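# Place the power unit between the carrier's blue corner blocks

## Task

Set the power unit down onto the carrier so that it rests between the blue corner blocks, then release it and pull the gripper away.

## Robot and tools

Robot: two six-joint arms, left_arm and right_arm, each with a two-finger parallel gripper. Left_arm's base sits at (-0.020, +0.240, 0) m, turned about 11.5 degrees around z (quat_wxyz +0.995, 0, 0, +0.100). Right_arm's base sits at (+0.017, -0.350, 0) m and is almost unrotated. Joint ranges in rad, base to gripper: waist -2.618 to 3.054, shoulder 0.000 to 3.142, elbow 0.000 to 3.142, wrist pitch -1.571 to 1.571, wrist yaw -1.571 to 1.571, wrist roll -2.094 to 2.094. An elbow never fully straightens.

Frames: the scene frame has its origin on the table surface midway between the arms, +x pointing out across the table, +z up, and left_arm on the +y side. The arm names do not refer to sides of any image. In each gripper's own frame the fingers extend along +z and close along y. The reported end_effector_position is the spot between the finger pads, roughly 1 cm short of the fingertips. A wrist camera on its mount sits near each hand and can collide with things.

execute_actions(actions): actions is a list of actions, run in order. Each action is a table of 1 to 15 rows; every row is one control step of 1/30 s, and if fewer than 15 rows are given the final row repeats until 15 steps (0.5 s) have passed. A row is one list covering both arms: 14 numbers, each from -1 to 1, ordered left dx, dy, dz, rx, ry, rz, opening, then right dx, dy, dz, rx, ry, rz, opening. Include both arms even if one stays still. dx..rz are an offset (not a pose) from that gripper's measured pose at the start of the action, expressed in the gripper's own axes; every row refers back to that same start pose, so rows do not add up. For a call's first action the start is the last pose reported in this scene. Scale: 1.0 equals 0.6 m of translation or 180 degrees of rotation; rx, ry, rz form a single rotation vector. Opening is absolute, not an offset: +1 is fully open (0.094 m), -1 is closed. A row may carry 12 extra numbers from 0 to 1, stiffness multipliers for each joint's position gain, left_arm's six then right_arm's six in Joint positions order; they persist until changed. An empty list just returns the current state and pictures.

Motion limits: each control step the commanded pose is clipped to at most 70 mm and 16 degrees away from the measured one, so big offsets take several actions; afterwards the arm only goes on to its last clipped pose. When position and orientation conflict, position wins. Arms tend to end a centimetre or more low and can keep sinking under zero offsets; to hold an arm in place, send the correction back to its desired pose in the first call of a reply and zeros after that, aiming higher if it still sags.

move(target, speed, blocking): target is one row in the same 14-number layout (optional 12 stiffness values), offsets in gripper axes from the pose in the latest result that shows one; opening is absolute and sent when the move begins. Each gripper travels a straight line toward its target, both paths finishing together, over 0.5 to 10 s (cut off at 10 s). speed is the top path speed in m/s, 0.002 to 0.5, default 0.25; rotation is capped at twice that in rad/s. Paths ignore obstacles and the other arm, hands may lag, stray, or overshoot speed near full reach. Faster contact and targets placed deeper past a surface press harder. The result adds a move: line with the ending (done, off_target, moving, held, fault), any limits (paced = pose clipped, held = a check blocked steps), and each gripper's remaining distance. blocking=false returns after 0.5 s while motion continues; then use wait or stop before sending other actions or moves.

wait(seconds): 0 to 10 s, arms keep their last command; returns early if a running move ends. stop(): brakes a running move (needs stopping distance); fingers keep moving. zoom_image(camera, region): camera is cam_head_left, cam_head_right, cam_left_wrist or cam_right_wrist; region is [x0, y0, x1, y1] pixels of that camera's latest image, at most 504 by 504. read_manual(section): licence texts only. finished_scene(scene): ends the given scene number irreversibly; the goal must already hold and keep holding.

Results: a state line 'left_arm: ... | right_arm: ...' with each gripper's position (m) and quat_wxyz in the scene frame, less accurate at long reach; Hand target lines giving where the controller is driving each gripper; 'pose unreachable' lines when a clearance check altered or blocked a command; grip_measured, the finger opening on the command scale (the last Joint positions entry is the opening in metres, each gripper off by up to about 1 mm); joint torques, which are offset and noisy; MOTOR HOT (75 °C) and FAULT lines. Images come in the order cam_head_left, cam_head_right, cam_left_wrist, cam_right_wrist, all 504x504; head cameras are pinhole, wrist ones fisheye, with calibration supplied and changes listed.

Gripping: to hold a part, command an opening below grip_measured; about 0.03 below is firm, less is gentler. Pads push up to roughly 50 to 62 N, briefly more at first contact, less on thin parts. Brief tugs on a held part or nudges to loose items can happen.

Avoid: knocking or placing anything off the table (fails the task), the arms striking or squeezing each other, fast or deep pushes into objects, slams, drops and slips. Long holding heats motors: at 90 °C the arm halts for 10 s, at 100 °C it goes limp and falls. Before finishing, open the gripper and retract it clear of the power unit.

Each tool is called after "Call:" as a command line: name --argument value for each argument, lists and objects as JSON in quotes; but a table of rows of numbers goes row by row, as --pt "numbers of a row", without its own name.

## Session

Call:
execute_actions --actions '[]'

Scene clock: 0.00 s.
left_arm: end_effector_position=(+0.2892, +0.1723, +0.1048) grip_measured=+1.000 end_effector_quat_wxyz=(+0.497, -0.583, +0.602, -0.224) | right_arm: end_effector_position=(+0.5603, -0.5520, +0.2317) grip_measured=+1.000 end_effector_quat_wxyz=(+0.503, +0.045, +0.806, +0.309)
Joint positions: left_arm=[-0.874  1.267  0.399  0.164 -0.894 -1.777  0.094] | right_arm=[-0.624  2.202  1.944 -0.372 -1.031  0.047  0.094]
Joint velocities: left_arm=[ 0.007  0.007  0.017 -0.081  0.007 -0.081  0.   ] | right_arm=[-0.017 -0.022  0.007  0.051 -0.007  0.037  0.   ]
Joint torques (N m, as the arm reports them, + toward a larger angle): no reading
Motor temperatures (°C, as the motors report them): left_arm=[22 26 27 24 24 23] | right_arm=[21 27 25 26 23 23]
Hand target (left_arm): +0.290, +0.173, +0.109; -0.502, +0.583, -0.599, +0.222
Hand target (right_arm): +0.559, -0.551, +0.234; +0.502, +0.043, +0.806, +0.311
Joint stiffness scale: left_arm=[1. 1. 1. 1. 1. 1.] | right_arm=[1. 1. 1. 1. 1. 1.]
camera_calibration (this result's frames):
cam_left_wrist: T_world_to_cam=[[0.476657, -0.148862, 0.866394, -0.197184], [-0.394512, -0.916963, 0.0594946, 0.306161], [0.785594, -0.370161, -0.495805, -0.00744229], [0, 0, 0, 1]] pos_world=[0.22062, 0.24863, 0.148934]
cam_right_wrist: T_world_to_cam=[[0.108546, -0.677098, -0.727844, -0.257434], [-0.938504, 0.171606, -0.299604, 0.705005], [0.327763, 0.715605, -0.616831, 0.476396], [0, 0, 0, 1]] pos_world=[0.533448, -0.636202, 0.317706]

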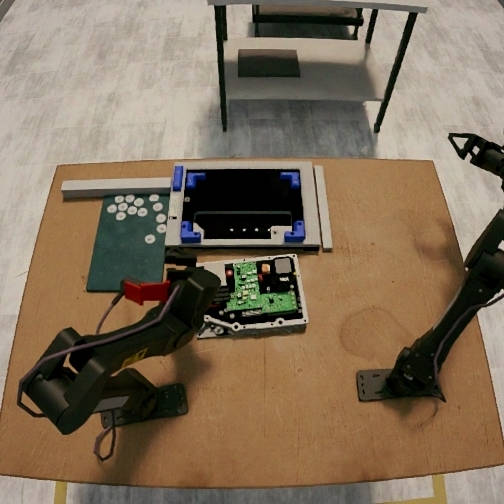

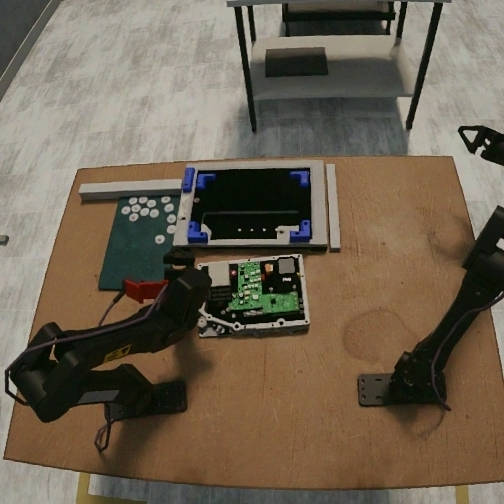

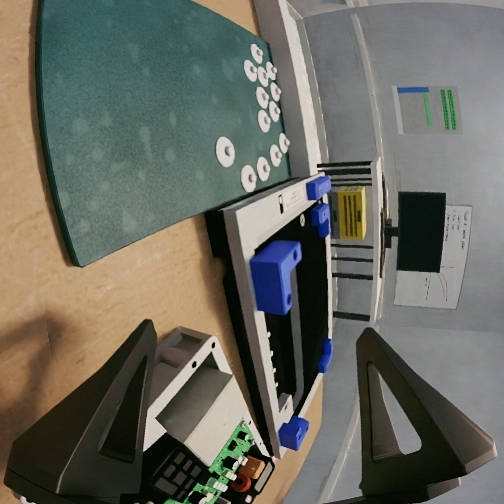

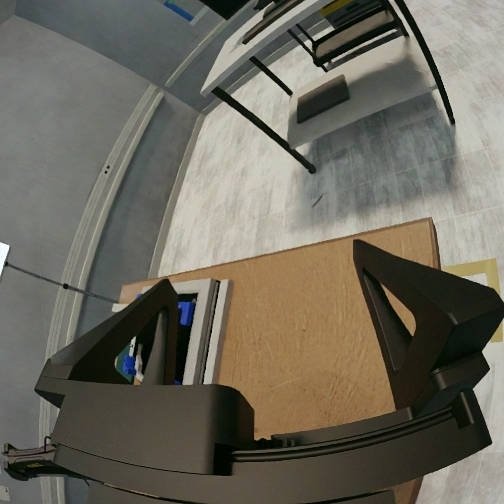

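Call:
move --target '[0.067,-0.019,-0.017,-0.042,0.196,0.425,-0.52,0.708,0.553,-0.065,0.174,0.201,-0.093,-0.5]' --speed 0.3

Scene clock: 12.33 s.
left_arm: end_effector_position=(+0.2862, +0.1299, +0.0957) grip_measured=-0.517 end_effector_quat_wxyz=(+0.295, -0.028, +0.955, +0.012) | right_arm: end_effector_position=(+0.2355, -0.1503, +0.0756) grip_measured=-0.498 end_effector_quat_wxyz=(+0.252, -0.041, +0.967, -0.001)
Joint positions: left_arm=[-0.722  1.343  0.814 -0.525 -0.32  -0.495  0.023] | right_arm=[ 0.977  1.399  0.833 -0.684  0.404  0.824  0.024]
Joint velocities: left_arm=[ 0.007 -0.002 -0.002  0.007  0.007 -0.022  0.001] | right_arm=[-0.007  0.012 -0.027  0.022  0.007  0.022  0.   ]
Joint torques (N m, as the arm reports them, + toward a larger angle): left_arm=[ 0.9  -3.75  9.21  0.95 -0.13  0.01] | right_arm=[ 0.4  -3.49  9.17  0.73  0.45  0.07]
Motor temperatures (°C, as the motors report them): left_arm=[22 27 29 25 24 23] | right_arm=[21 32 27 27 23 23]
Hand target (left_arm): +0.294, +0.130, +0.105; +0.302, -0.032, +0.953, +0.009
Hand target (right_arm): +0.237, -0.151, +0.079; +0.254, -0.039, +0.966, -0.011
Off the commanded pose (left_arm): 0.012 m, 1 deg.
Off the commanded pose (right_arm): 0.019 m, 2 deg.
Joint stiffness scale: left_arm=[1. 1. 1. 1. 1. 1.] | right_arm=[1. 1. 1. 1. 1. 1.]
move: off_target (left_arm, right_arm)
camera_calibration (this result's frames):
cam_left_wrist: T_world_to_cam=[[0.125732, -0.991779, 0.0238025, 0.0963617], [-0.986688, -0.12252, 0.106941, 0.328333], [-0.103145, -0.0369315, -0.99398, 0.233426], [0, 0, 0, 1]] pos_world=[0.335923, 0.144418, 0.194615]
cam_right_wrist: T_world_to_cam=[[-0.143976, -0.983592, -0.108708, -0.0972261], [-0.978333, 0.124962, 0.165074, 0.251714], [-0.148781, 0.130119, -0.980272, 0.25084], [0, 0, 0, 1]] pos_world=[0.269582, -0.159725, 0.19377]

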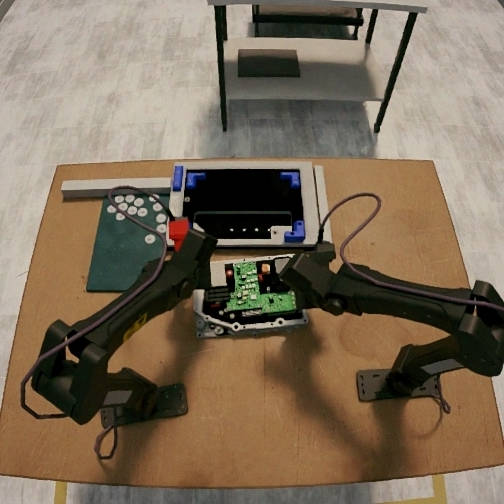

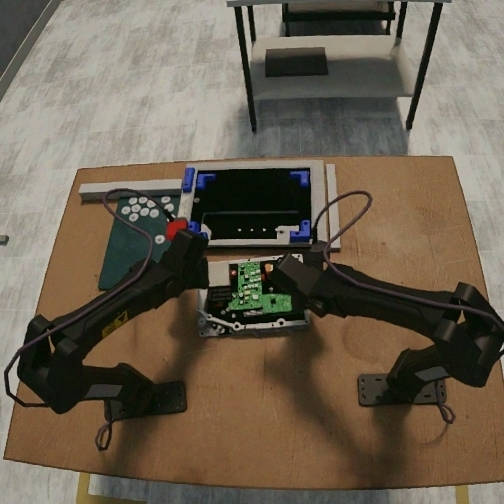

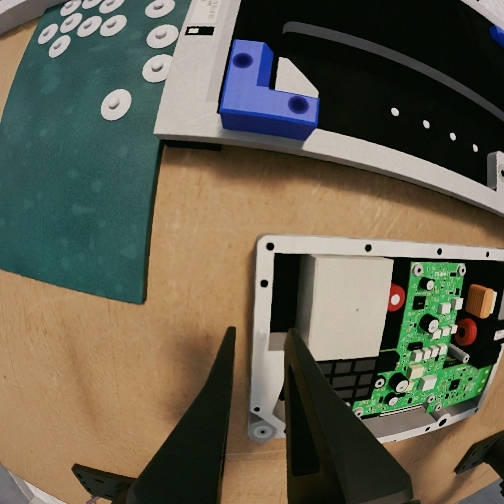

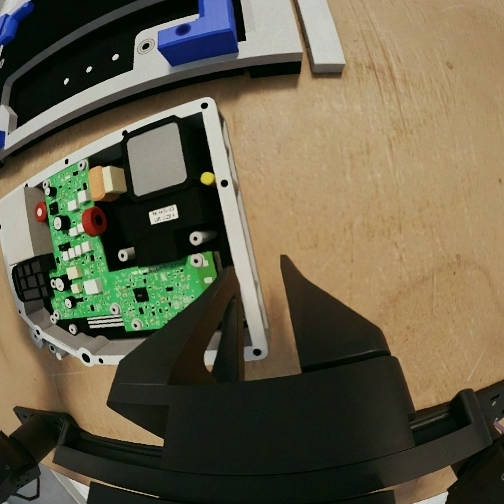

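Call:
move --target '[0.062,0,0.098,0,0,0,-0.52,0.035,0.008,0.09,0,0,0,-0.5]' --speed 0.05

Scene clock: 16.63 s.
left_arm: end_effector_position=(+0.2893, +0.1287, +0.0320) grip_measured=-0.517 end_effector_quat_wxyz=(+0.297, -0.027, +0.954, +0.011) | right_arm: end_effector_position=(+0.2458, -0.1385, +0.0290) grip_measured=-0.498 end_effector_quat_wxyz=(+0.262, -0.035, +0.964, +0.014)
Joint positions: left_arm=[-0.72   1.479  0.642 -0.212 -0.319 -0.491  0.023] | right_arm=[ 0.97   1.524  0.724 -0.413  0.402  0.822  0.024]
Joint velocities: left_arm=[-0.002 -0.002 -0.002  0.051 -0.066  0.007 -0.   ] | right_arm=[ 0.017 -0.002 -0.007  0.022 -0.022  0.081 -0.   ]
Joint torques (N m, as the arm reports them, + toward a larger angle): left_arm=[ 0.49 -3.89  4.48  1.24 -0.13  0.  ] | right_arm=[-0.59 -3.96  5.18  1.11  0.21 -0.07]
Motor temperatures (°C, as the motors report them): left_arm=[22 27 30 25 24 23] | right_arm=[21 31 28 27 23 23]
Hand target (left_arm): +0.288, +0.131, +0.026; +0.295, -0.028, +0.955, +0.012
Hand target (right_arm): +0.242, -0.146, +0.019; +0.252, -0.041, +0.967, -0.001
Off the commanded pose (left_arm): 0.006 m, 0 deg.
Off the commanded pose (right_arm): 0.014 m, 2 deg.
Joint stiffness scale: left_arm=[1. 1. 1. 1. 1. 1.] | right_arm=[1. 1. 1. 1. 1. 1.]
move: off_target (right_arm)
camera_calibration (this result's frames):
cam_left_wrist: T_world_to_cam=[[0.1239, -0.991982, 0.0249117, 0.096858], [-0.987351, -0.120741, 0.10276, 0.338172], [-0.0989281, -0.0373285, -0.994394, 0.169289], [0, 0, 0, 1]] pos_world=[0.338641, 0.143232, 0.131176]
cam_right_wrist: T_world_to_cam=[[-0.14628, -0.978913, -0.142586, -0.0870244], [-0.980837, 0.124772, 0.149635, 0.269056], [-0.128689, 0.161742, -0.978406, 0.204553], [0, 0, 0, 1]] pos_world=[0.277494, -0.151845, 0.147468]

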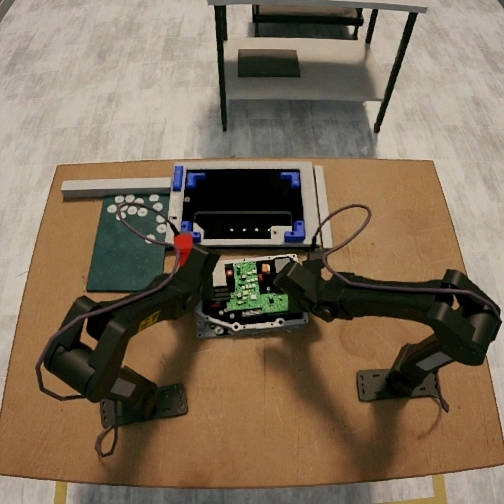

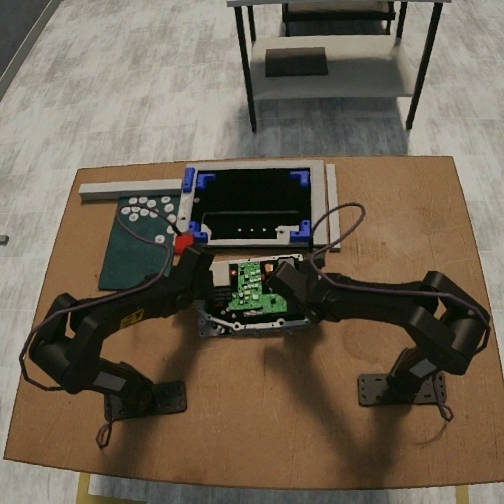

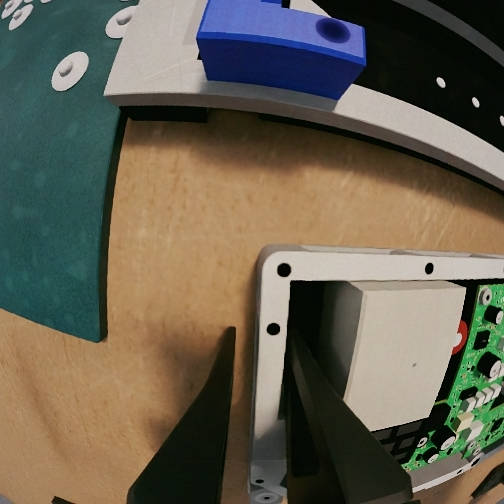

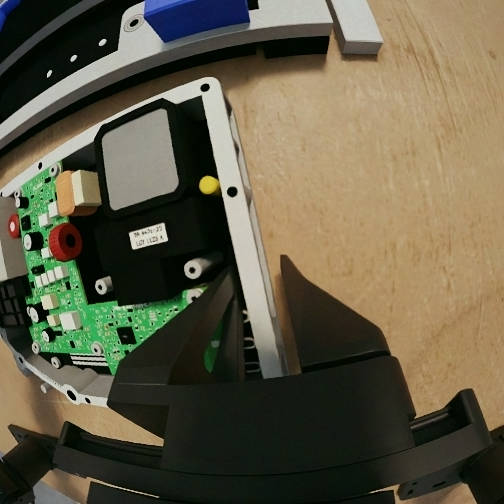

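Call:
move --target '[0,-0.005,0,0,0,0,-1,0,0.008,0,0,0,0,-1]'

Call:
move --target '[-0.19,0,-0.21,0,-0.05,0,-1,-0.15,0.01,-0.21,0,-0.035,0,-1]' --speed 0.06

Call:
execute_actions --actions '[[[-0.128,0,-0.01,0,-0.055,0.008,-1,-0.092,0.004,-0.02,-0.005,-0.04,0.008,-1]],[[-0.128,0,-0.01,0,-0.055,0.008,-1,-0.092,0.004,-0.02,-0.005,-0.04,0.008,-1]],[[-0.128,0,-0.015,0,-0.057,0.008,-1,-0.095,0.004,-0.022,-0.005,-0.043,0.008,-1]],[[-0.128,0,-0.02,0,-0.06,0.008,-1,-0.095,0.004,-0.025,-0.005,-0.045,0.008,-1]]]'

Scene clock: 24.23 s.
left_arm: end_effector_position=(+0.2896, +0.1257, +0.0319) grip_measured=-0.804 end_effector_quat_wxyz=(+0.297, -0.039, +0.954, +0.000) | right_arm: end_effector_position=(+0.2452, -0.1348, +0.0291) grip_measured=-0.803 end_effector_quat_wxyz=(+0.262, -0.033, +0.964, +0.022)
Joint positions: left_arm=[-0.722  1.481  0.642 -0.204 -0.308 -0.52   0.009] | right_arm=[ 0.973  1.524  0.724 -0.402  0.392  0.829  0.009]
Joint velocities: left_arm=[-0.012  0.002  0.007  0.007  0.022  0.007  0.   ] | right_arm=[-0.012  0.002 -0.012 -0.007  0.022  0.066 -0.   ]
Joint torques (N m, as the arm reports them, + toward a larger angle): left_arm=[-0.72 -4.26  6.3   0.96 -0.37  0.14] | right_arm=[ 0.75 -4.    8.07  0.93  0.38  0.06]
Motor temperatures (°C, as the motors report them): left_arm=[22 27 29 25 24 23] | right_arm=[21 30 27 27 23 23]
Hand target (left_arm): +0.289, +0.126, +0.032; +0.297, -0.027, +0.954, +0.011
Hand target (right_arm): +0.245, -0.134, +0.029; +0.263, -0.035, +0.964, +0.014
Off the commanded pose (left_arm): 0.000 m, 2 deg.
Off the commanded pose (right_arm): 0.001 m, 1 deg.
Joint stiffness scale: left_arm=[1. 1. 1. 1. 1. 1.] | right_arm=[1. 1. 1. 1. 1. 1.]
move: done
camera_calibration (this result's frames):
cam_left_wrist: T_world_to_cam=[[0.139793, -0.988753, 0.0531496, 0.087844], [-0.985448, -0.133682, 0.104985, 0.33916], [-0.0966989, -0.0670523, -0.993053, 0.172181], [0, 0, 0, 1]] pos_world=[0.338594, 0.143741, 0.130709]
cam_right_wrist: T_world_to_cam=[[-0.146004, -0.976405, -0.159112, -0.0827029], [-0.980618, 0.1216, 0.153626, 0.267377], [-0.130653, 0.178458, -0.975235, 0.206598], [0, 0, 0, 1]] pos_world=[0.277112, -0.150134, 0.147247]

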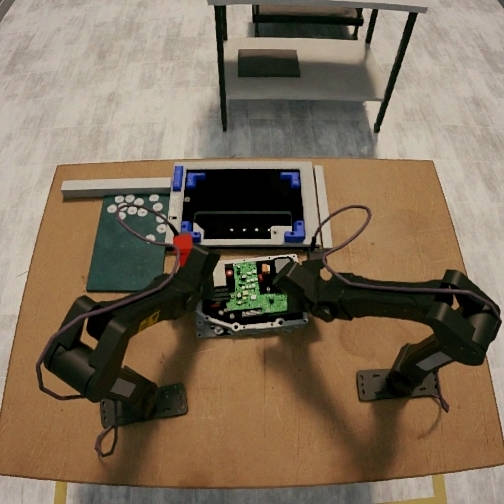

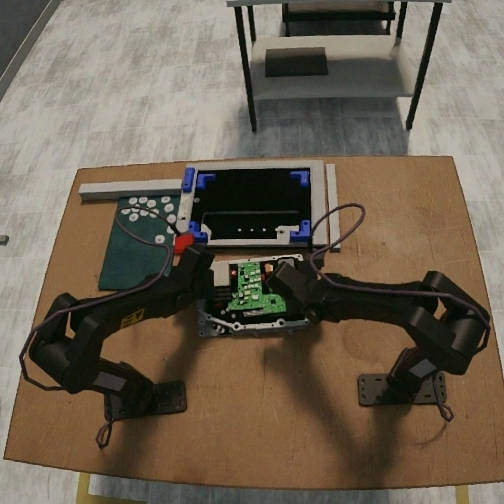

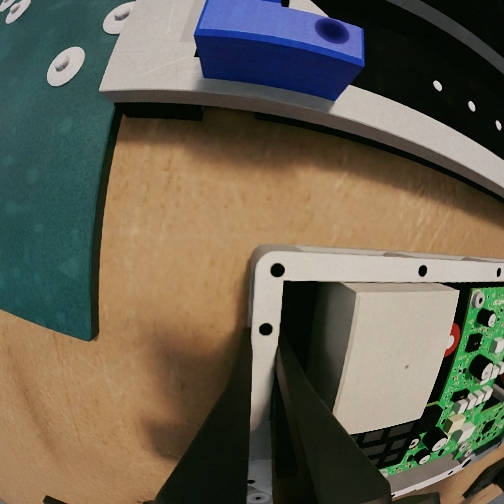

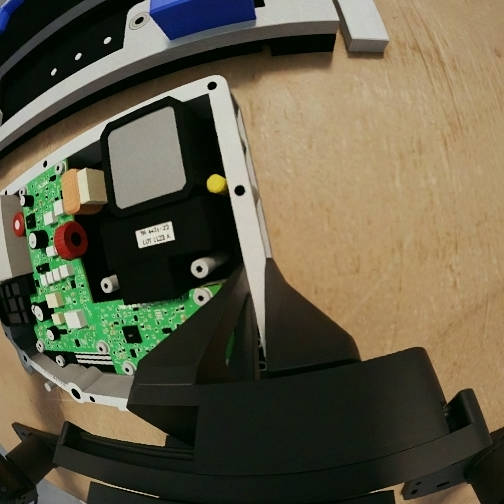

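Scene clock: 27.40 s.
left_arm: end_effector_position=(+0.2880, +0.1276, +0.1517) grip_measured=-0.804 end_effector_quat_wxyz=(+0.295, -0.035, +0.955, +0.006) | right_arm: end_effector_position=(+0.2460, -0.1322, +0.1457) grip_measured=-0.803 end_effector_quat_wxyz=(+0.258, -0.035, +0.965, +0.013)
Joint positions: left_arm=[-0.722  1.311  1.016 -0.756 -0.313 -0.512  0.009] | right_arm=[ 0.98   1.406  1.115 -0.932  0.399  0.834  0.009]
Joint velocities: left_arm=[ 0.002 -0.017 -0.012 -0.037 -0.051  0.007 -0.   ] | right_arm=[ 0.017  0.007  0.002 -0.022 -0.007  0.037 -0.   ]
Joint torques (N m, as the arm reports them, + toward a larger angle): left_arm=[ 0.5  -7.55 12.08  1.46 -1.    0.35] | right_arm=[ 0.33 -7.86 11.89  1.07  1.06 -0.2 ]
Motor temperatures (°C, as the motors report them): left_arm=[22 28 30 25 24 23] | right_arm=[21 30 29 27 23 23]
Hand target (left_arm): +0.308, +0.132, +0.201; +0.370, -0.042, +0.928, +0.004
Hand target (right_arm): +0.259, -0.132, +0.182; +0.313, -0.029, +0.949, +0.025
Off the commanded pose (left_arm): 0.054 m, 9 deg.
Off the commanded pose (right_arm): 0.040 m, 7 deg.
Joint stiffness scale: left_arm=[1. 1. 1. 1. 1. 1.] | right_arm=[1. 1. 1. 1. 1. 1.]
move: off_target (left_arm, right_arm)
camera_calibration (this result's frames):
cam_left_wrist: T_world_to_cam=[[0.136454, -0.989836, 0.040064, 0.0867369], [-0.985375, -0.13145, 0.108431, 0.32444], [-0.102063, -0.054274, -0.993296, 0.291013], [0, 0, 0, 1]] pos_world=[0.337561, 0.144297, 0.250408]
cam_right_wrist: T_world_to_cam=[[-0.147001, -0.979269, -0.139369, -0.064452], [-0.979589, 0.1246, 0.157734, 0.249502], [-0.137099, 0.159711, -0.977597, 0.319394], [0, 0, 0, 1]] pos_world=[0.278723, -0.145215, 0.263901]

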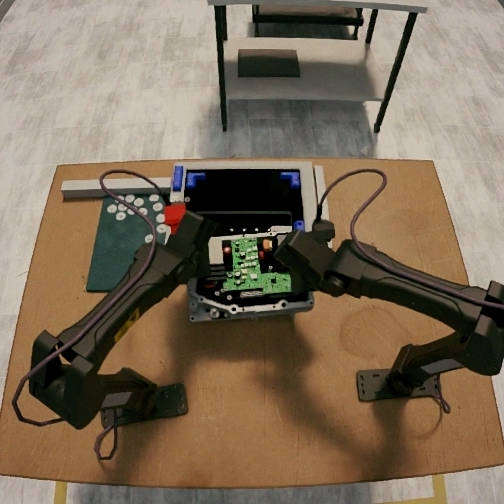

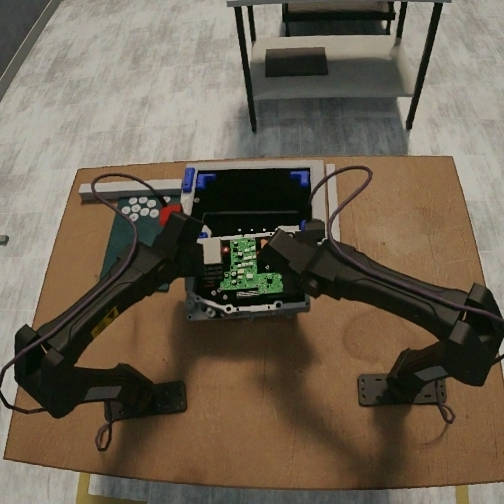

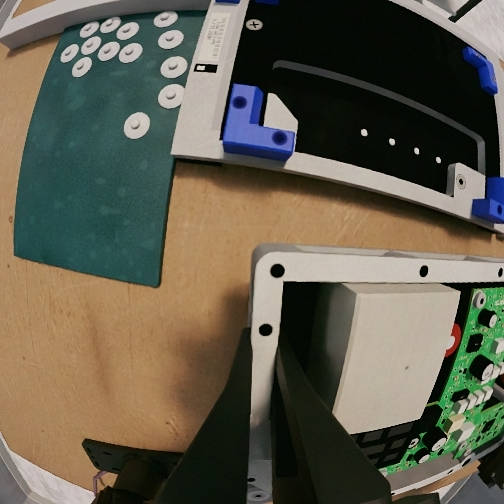

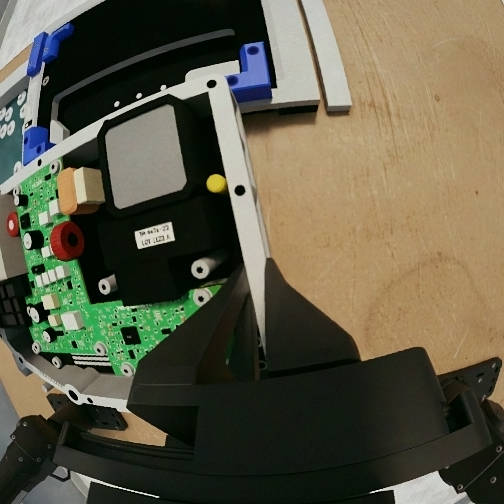

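Scene clock: 29.40 s.
left_arm: end_effector_position=(+0.3921, +0.1179, +0.1660) grip_measured=-0.804 end_effector_quat_wxyz=(+0.312, +0.013, +0.950, -0.002) | right_arm: end_effector_position=(+0.3248, -0.1384, +0.1588) grip_measured=-0.803 end_effector_quat_wxyz=(+0.268, +0.006, +0.963, -0.001)
Joint positions: left_arm=[-0.577  1.637  1.338 -0.668 -0.209 -0.284  0.009] | right_arm=[ 0.775  1.581  1.315 -0.901  0.372  0.71   0.009]
Joint velocities: left_arm=[-0.002  0.017 -0.002 -0.022  0.007 -0.066 -0.002] | right_arm=[ 0.007 -0.007 -0.007  0.022 -0.051  0.022 -0.001]
Joint torques (N m, as the arm reports them, + toward a larger angle): left_arm=[ 0.94 -8.98 12.1   1.89 -0.8   0.48] | right_arm=[-0.5  -8.28 12.2   1.63  0.86 -0.32]
Motor temperatures (°C, as the motors report them): left_arm=[22 28 31 26 24 23] | right_arm=[21 31 30 27 23 23]
Hand target (left_arm): +0.418, +0.124, +0.219; +0.394, +0.012, +0.919, +0.007
Hand target (right_arm): +0.346, -0.134, +0.199; +0.332, +0.011, +0.943, +0.017
Off the commanded pose (left_arm): 0.062 m, 10 deg.
Off the commanded pose (right_arm): 0.047 m, 8 deg.
Joint stiffness scale: left_arm=[1. 1. 1. 1. 1. 1.] | right_arm=[1. 1. 1. 1. 1. 1.]
camera_calibration (this result's frames):
cam_left_wrist: T_world_to_cam=[[0.0389762, -0.998863, 0.0274589, 0.103719], [-0.996753, -0.036927, 0.0715495, 0.423568], [-0.0704541, -0.0301585, -0.997059, 0.300687], [0, 0, 0, 1]] pos_world=[0.439335, 0.12831, 0.266649]
cam_right_wrist: T_world_to_cam=[[-0.229216, -0.963323, -0.13953, -0.0282384], [-0.96781, 0.210245, 0.138348, 0.336487], [-0.103938, 0.16675, -0.980506, 0.334665], [0, 0, 0, 1]] pos_world=[0.353967, -0.153753, 0.277649]

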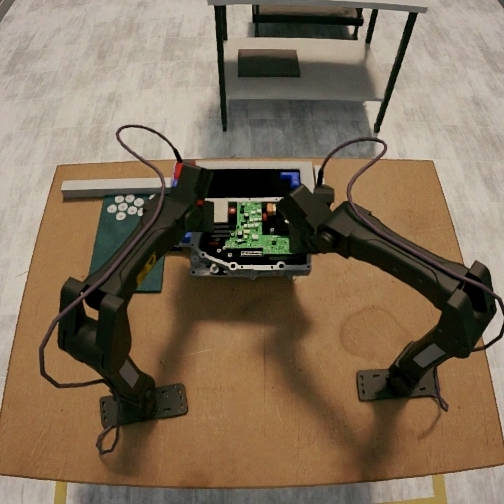

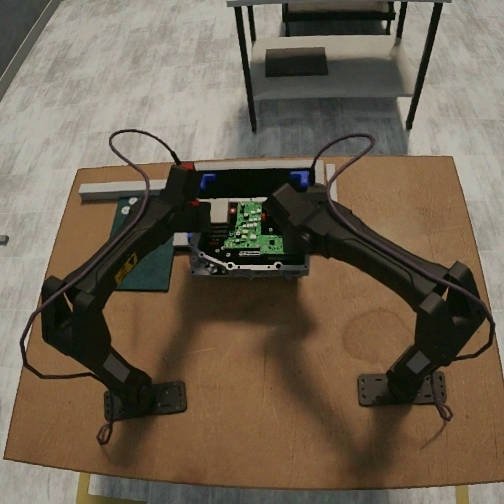

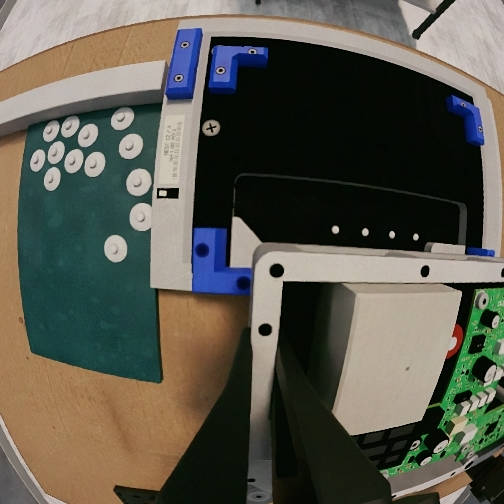

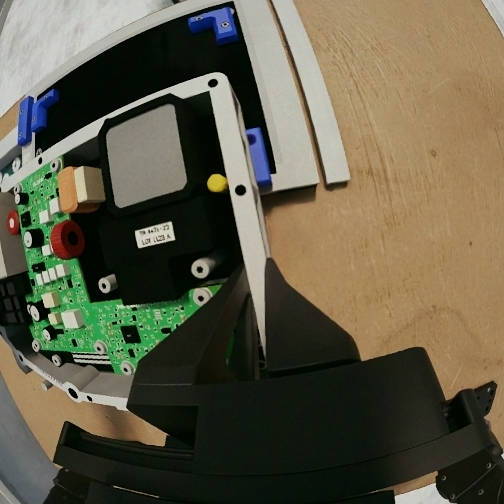

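Call:
execute_actions --actions '[[[-0.13,0.014,-0.015,0,-0.057,0,-1,-0.105,0.016,-0.022,-0.008,-0.045,0,-1]],[[-0.13,0.014,-0.015,0,-0.057,0,-1,-0.105,0.016,-0.022,-0.008,-0.047,0,-1]],[[-0.13,0.014,-0.02,0,-0.06,0,-1,-0.105,0.016,-0.028,-0.008,-0.05,0,-1]],[[-0.13,0.014,-0.025,0,-0.062,0,-1,-0.105,0.016,-0.032,-0.008,-0.052,0,-1]],[[-0.13,0.012,-0.028,0,-0.062,0,-1,-0.105,0.014,-0.035,-0.008,-0.053,0,-1]]]'

Scene clock: 36.33 s.
left_arm: end_effector_position=(+0.5012, +0.1376, +0.1473) grip_measured=-0.804 end_effector_quat_wxyz=(+0.298, +0.006, +0.954, -0.024) | right_arm: end_effector_position=(+0.4313, -0.1191, +0.1525) grip_measured=-0.803 end_effector_quat_wxyz=(+0.272, -0.003, +0.962, -0.031)
Joint positions: left_arm=[-0.422  2.036  1.784 -0.717 -0.077 -0.185  0.009] | right_arm=[ 0.644  1.96   1.741 -0.927  0.369  0.556  0.009]
Joint velocities: left_arm=[ 0.002  0.022 -0.002  0.11  -0.022 -0.022 -0.   ] | right_arm=[-0.017 -0.007 -0.007  0.022  0.007  0.007 -0.001]
Joint torques (N m, as the arm reports them, + toward a larger angle): left_arm=[  0.72 -12.94  12.46   1.94  -0.51   0.24] | right_arm=[  0.33 -12.6   12.67   1.76   0.8   -0.42]
Motor temperatures (°C, as the motors report them): left_arm=[22 31 34 27 24 23] | right_arm=[21 32 33 28 23 23]
Hand target (left_arm): +0.528, +0.144, +0.213; +0.391, +0.003, +0.920, -0.019
Hand target (right_arm): +0.451, -0.114, +0.206; +0.348, -0.002, +0.937, -0.013
Off the commanded pose (left_arm): 0.073 m, 12 deg.
Off the commanded pose (right_arm): 0.059 m, 10 deg.
Joint stiffness scale: left_arm=[1. 1. 1. 1. 1. 1.] | right_arm=[1. 1. 1. 1. 1. 1.]
camera_calibration (this result's frames):
cam_left_wrist: T_world_to_cam=[[0.0399641, -0.996606, 0.0719632, 0.112253], [-0.994019, -0.0323285, 0.104308, 0.527563], [-0.101628, -0.0757014, -0.991938, 0.311457], [0, 0, 0, 1]] pos_world=[0.551575, 0.152505, 0.245838]
cam_right_wrist: T_world_to_cam=[[-0.227736, -0.970479, -0.0794208, 0.00330269], [-0.969065, 0.217923, 0.115854, 0.441264], [-0.0951262, 0.103348, -0.990086, 0.326395], [0, 0, 0, 1]] pos_world=[0.459414, -0.126689, 0.2723]

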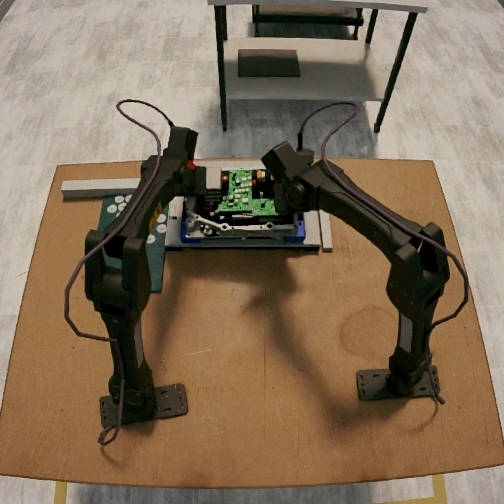

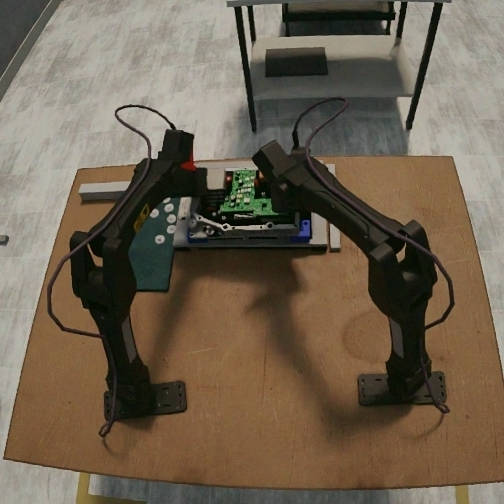

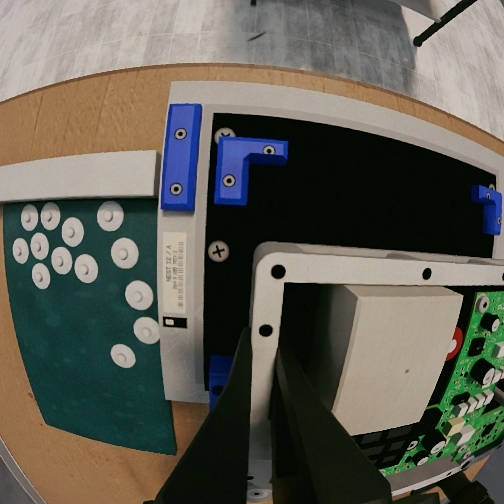

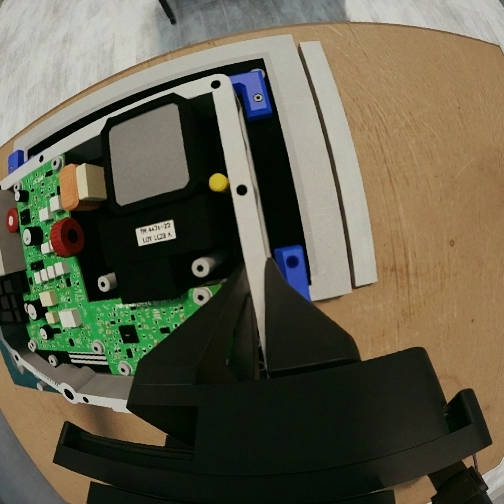

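Call:
execute_actions --actions '[[[-0.117,0,-0.022,0,-0.062,0,-1,-0.092,0.002,-0.018,-0.012,-0.05,0,-1]],[[-0.117,0,-0.022,0,-0.062,0,-1,-0.092,0.002,-0.018,-0.012,-0.05,0,-1]],[[-0.117,0.003,-0.025,0,-0.062,0,-1,-0.092,0.004,-0.022,-0.012,-0.05,0,-1]]]'

Scene clock: 40.43 s.
left_arm: end_effector_position=(+0.5388, +0.1256, +0.0964) grip_measured=-0.804 end_effector_quat_wxyz=(+0.278, +0.002, +0.960, -0.033) | right_arm: end_effector_position=(+0.4702, -0.1320, +0.1035) grip_measured=-0.803 end_effector_quat_wxyz=(+0.248, -0.008, +0.968, -0.035)
Joint positions: left_arm=[-0.421  2.25   1.94  -0.696 -0.054 -0.201  0.009] | right_arm=[ 0.557  2.102  1.773 -0.836  0.312  0.474  0.009]
Joint velocities: left_arm=[ 0.017 -0.002 -0.012  0.007 -0.022 -0.007 -0.001] | right_arm=[-0.007 -0.002  0.007  0.051 -0.022 -0.022  0.   ]
Joint torques (N m, as the arm reports them, + toward a larger angle): left_arm=[  1.15 -14.62  12.08   1.88  -0.47   0.23] | right_arm=[  0.01 -14.1   12.22   1.85   0.66  -0.42]
Motor temperatures (°C, as the motors report them): left_arm=[22 34 35 27 24 23] | right_arm=[21 34 34 28 23 23]
Hand target (left_arm): +0.570, +0.134, +0.162; +0.371, -0.002, +0.928, -0.029
Hand target (right_arm): +0.495, -0.125, +0.159; +0.328, -0.012, +0.944, -0.017
Off the commanded pose (left_arm): 0.075 m, 11 deg.
Off the commanded pose (right_arm): 0.062 m, 10 deg.
Joint stiffness scale: left_arm=[1. 1. 1. 1. 1. 1.] | right_arm=[1. 1. 1. 1. 1. 1.]
camera_calibration (this result's frames):
cam_left_wrist: T_world_to_cam=[[0.0452089, -0.994927, 0.0898738, 0.0977744], [-0.988677, -0.0316754, 0.146676, 0.562782], [-0.143085, -0.0954873, -0.985093, 0.288109], [0, 0, 0, 1]] pos_world=[0.593213, 0.142615, 0.19248]
cam_right_wrist: T_world_to_cam=[[-0.224682, -0.972606, -0.0596229, -0.00810087], [-0.96359, 0.212664, 0.162076, 0.479348], [-0.144956, 0.0938676, -0.984975, 0.304549], [0, 0, 0, 1]] pos_world=[0.504221, -0.138406, 0.2218]

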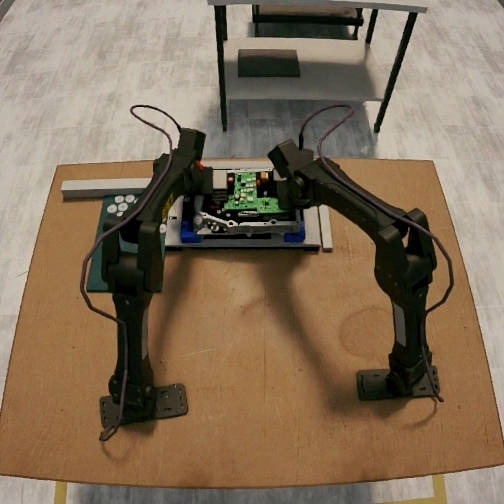

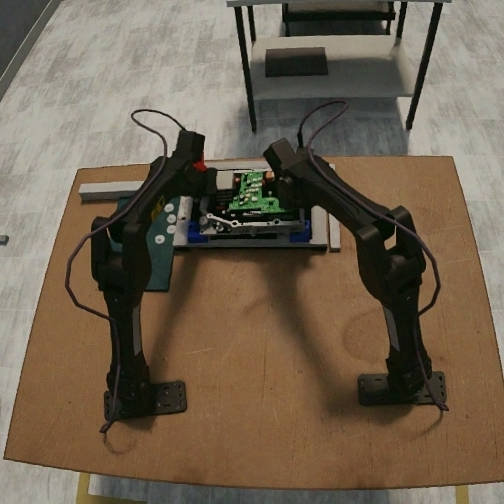

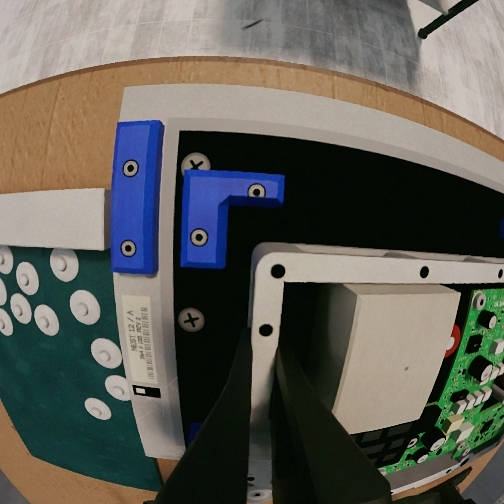

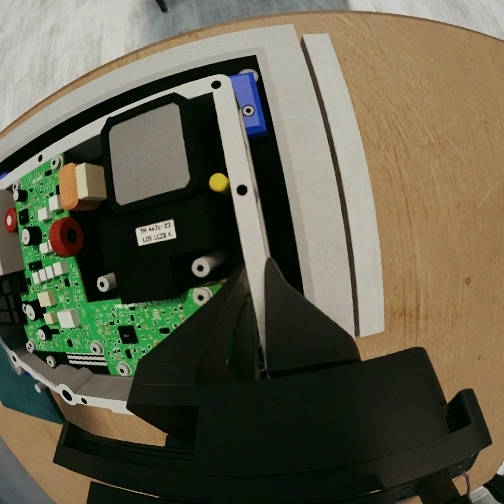

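Call:
execute_actions --actions '[[[-0.125,0.02,-0.03,0,-0.065,0,-1,-0.096,0.02,-0.04,-0.012,-0.055,0,-1]]]'

Scene clock: 42.73 s.
left_arm: end_effector_position=(+0.5522, +0.1319, +0.0890) grip_measured=-0.804 end_effector_quat_wxyz=(+0.279, +0.003, +0.960, -0.035) | right_arm: end_effector_position=(+0.4819, -0.1251, +0.1006) grip_measured=-0.803 end_effector_quat_wxyz=(+0.256, -0.006, +0.966, -0.030)
Joint positions: left_arm=[-0.4    2.305  2.001 -0.699 -0.038 -0.184  0.009] | right_arm=[ 0.556  2.145  1.821 -0.823  0.312  0.473  0.009]
Joint velocities: left_arm=[ 0.012  0.081 -0.007  0.066 -0.022 -0.037 -0.   ] | right_arm=[-0.007  0.066 -0.017 -0.066  0.022 -0.081 -0.001]
Joint torques (N m, as the arm reports them, + toward a larger angle): left_arm=[  1.24 -15.19  11.79   1.95  -0.51   0.21] | right_arm=[ -0.02 -14.24  12.07   1.74   0.63  -0.44]
Motor temperatures (°C, as the motors report them): left_arm=[22 36 35 28 24 23] | right_arm=[21 35 35 28 23 23]
Hand target (left_arm): +0.584, +0.142, +0.154; +0.373, -0.003, +0.927, -0.031
Hand target (right_arm): +0.504, -0.118, +0.153; +0.329, -0.012, +0.944, -0.015
Off the commanded pose (left_arm): 0.074 m, 12 deg.
Off the commanded pose (right_arm): 0.058 m, 9 deg.
Joint stiffness scale: left_arm=[1. 1. 1. 1. 1. 1.] | right_arm=[1. 1. 1. 1. 1. 1.]
camera_calibration (this result's frames):
cam_left_wrist: T_world_to_cam=[[0.0422584, -0.994677, 0.093975, 0.105296], [-0.989083, -0.0283587, 0.144606, 0.577303], [-0.141171, -0.0990598, -0.985017, 0.282759], [0, 0, 0, 1]] pos_world=[0.606468, 0.149118, 0.185146]
cam_right_wrist: T_world_to_cam=[[-0.223616, -0.971987, -0.0723667, 0.0019205], [-0.965989, 0.21112, 0.149309, 0.491906], [-0.129848, 0.103293, -0.986139, 0.29679], [0, 0, 0, 1]] pos_world=[0.514143, -0.132641, 0.219369]

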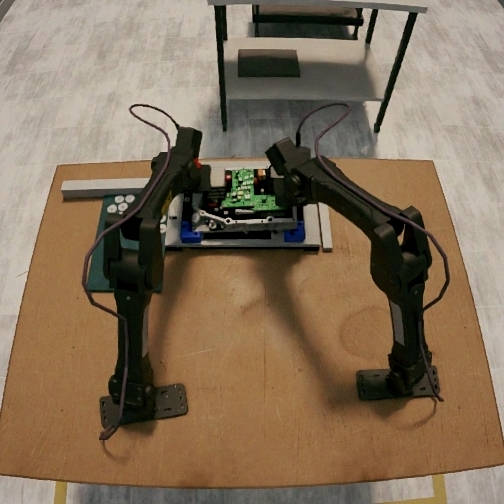

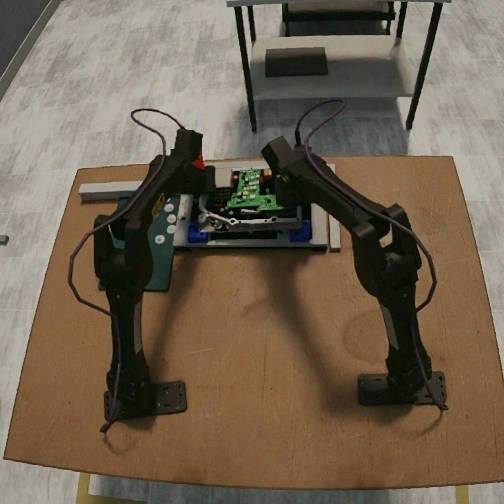

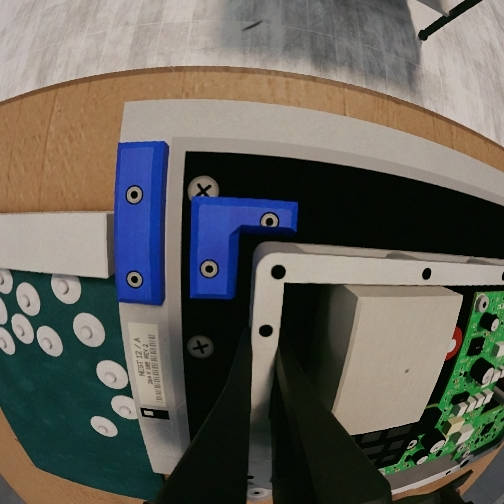

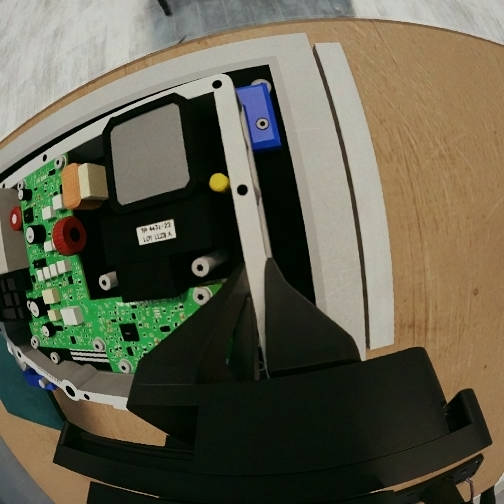

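Call:
execute_actions --actions '[[[-0.092,0,-0.045,0,-0.062,0,-1,-0.058,0.002,-0.034,-0.008,-0.05,0,-1]],[[-0.088,0,-0.042,0,-0.06,0,-1,-0.056,0.002,-0.032,-0.008,-0.048,0,-1]],[[-0.08,0,-0.036,0,-0.055,0,-1,-0.052,0,-0.03,-0.008,-0.045,0,-1]],[[-0.04,0,-0.02,0,-0.03,0,-1,-0.03,0,-0.015,0,-0.025,0,-1]]]'

Scene clock: 47.63 s.
left_arm: end_effector_position=(+0.5520, +0.1344, +0.0710) grip_measured=-0.804 end_effector_quat_wxyz=(+0.281, +0.002, +0.959, -0.031) | right_arm: end_effector_position=(+0.4808, -0.1240, +0.0643) grip_measured=-0.803 end_effector_quat_wxyz=(+0.272, +0.002, +0.962, -0.014)
Joint positions: left_arm=[-0.399  2.307  1.93  -0.622 -0.047 -0.181  0.009] | right_arm=[ 0.556  2.131  1.636 -0.607  0.304  0.485  0.009]
Joint velocities: left_arm=[ 0.007  0.007 -0.007  0.066 -0.022 -0.007 -0.   ] | right_arm=[ 0.007  0.007 -0.012 -0.051  0.037 -0.037  0.001]
Joint torques (N m, as the arm reports them, + toward a larger angle): left_arm=[  0.22 -13.9    6.3    1.73  -0.21   0.03] | right_arm=[  0.18 -12.6    7.77   1.65   0.57  -0.25]
Motor temperatures (°C, as the motors report them): left_arm=[22 40 35 28 24 23] | right_arm=[21 38 35 29 23 23]
Hand target (left_arm): +0.565, +0.136, +0.096; +0.324, -0.001, +0.946, -0.031
Hand target (right_arm): +0.491, -0.123, +0.086; +0.309, -0.003, +0.951, -0.015
Off the commanded pose (left_arm): 0.028 m, 5 deg.
Off the commanded pose (right_arm): 0.024 m, 5 deg.
Joint stiffness scale: left_arm=[1. 1. 1. 1. 1. 1.] | right_arm=[1. 1. 1. 1. 1. 1.]
camera_calibration (this result's frames):
cam_left_wrist: T_world_to_cam=[[0.0455683, -0.995197, 0.0866452, 0.10823], [-0.98972, -0.0332059, 0.139112, 0.58115], [-0.135567, -0.0920936, -0.986479, 0.261262], [0, 0, 0, 1]] pos_world=[0.605662, 0.151068, 0.167507]
cam_right_wrist: T_world_to_cam=[[-0.226345, -0.967315, -0.114321, 0.00469476], [-0.969423, 0.212292, 0.12309, 0.499534], [-0.0947977, 0.138686, -0.985789, 0.248256], [0, 0, 0, 1]] pos_world=[0.508857, -0.135935, 0.183777]

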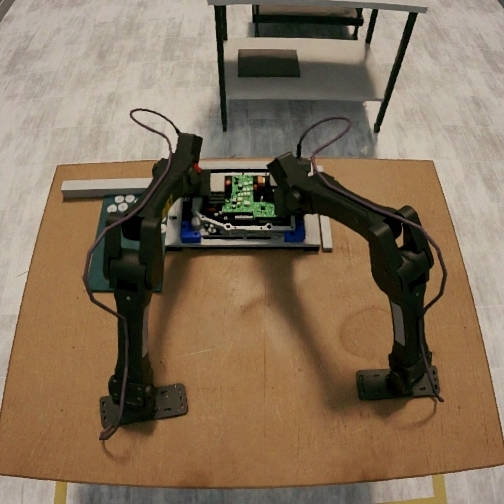

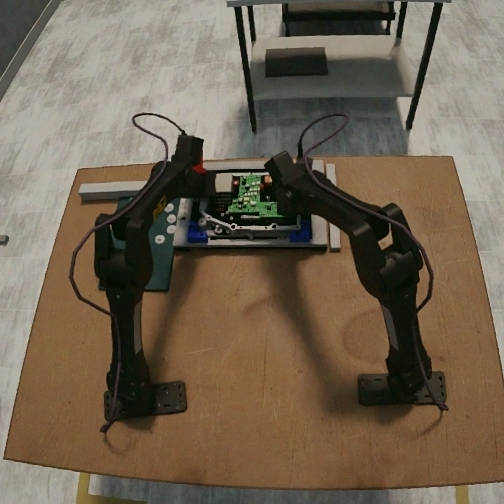

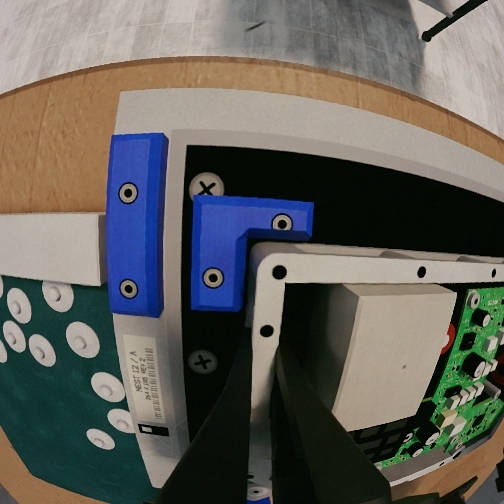

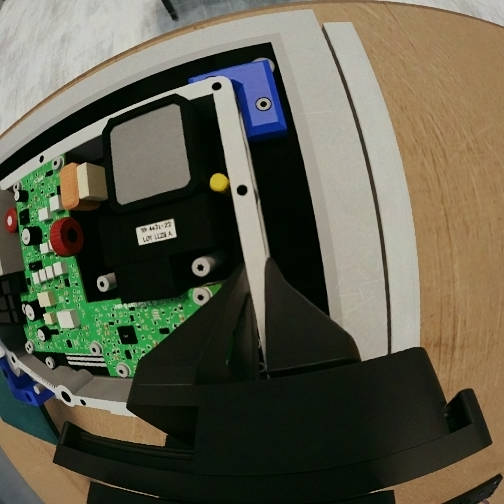

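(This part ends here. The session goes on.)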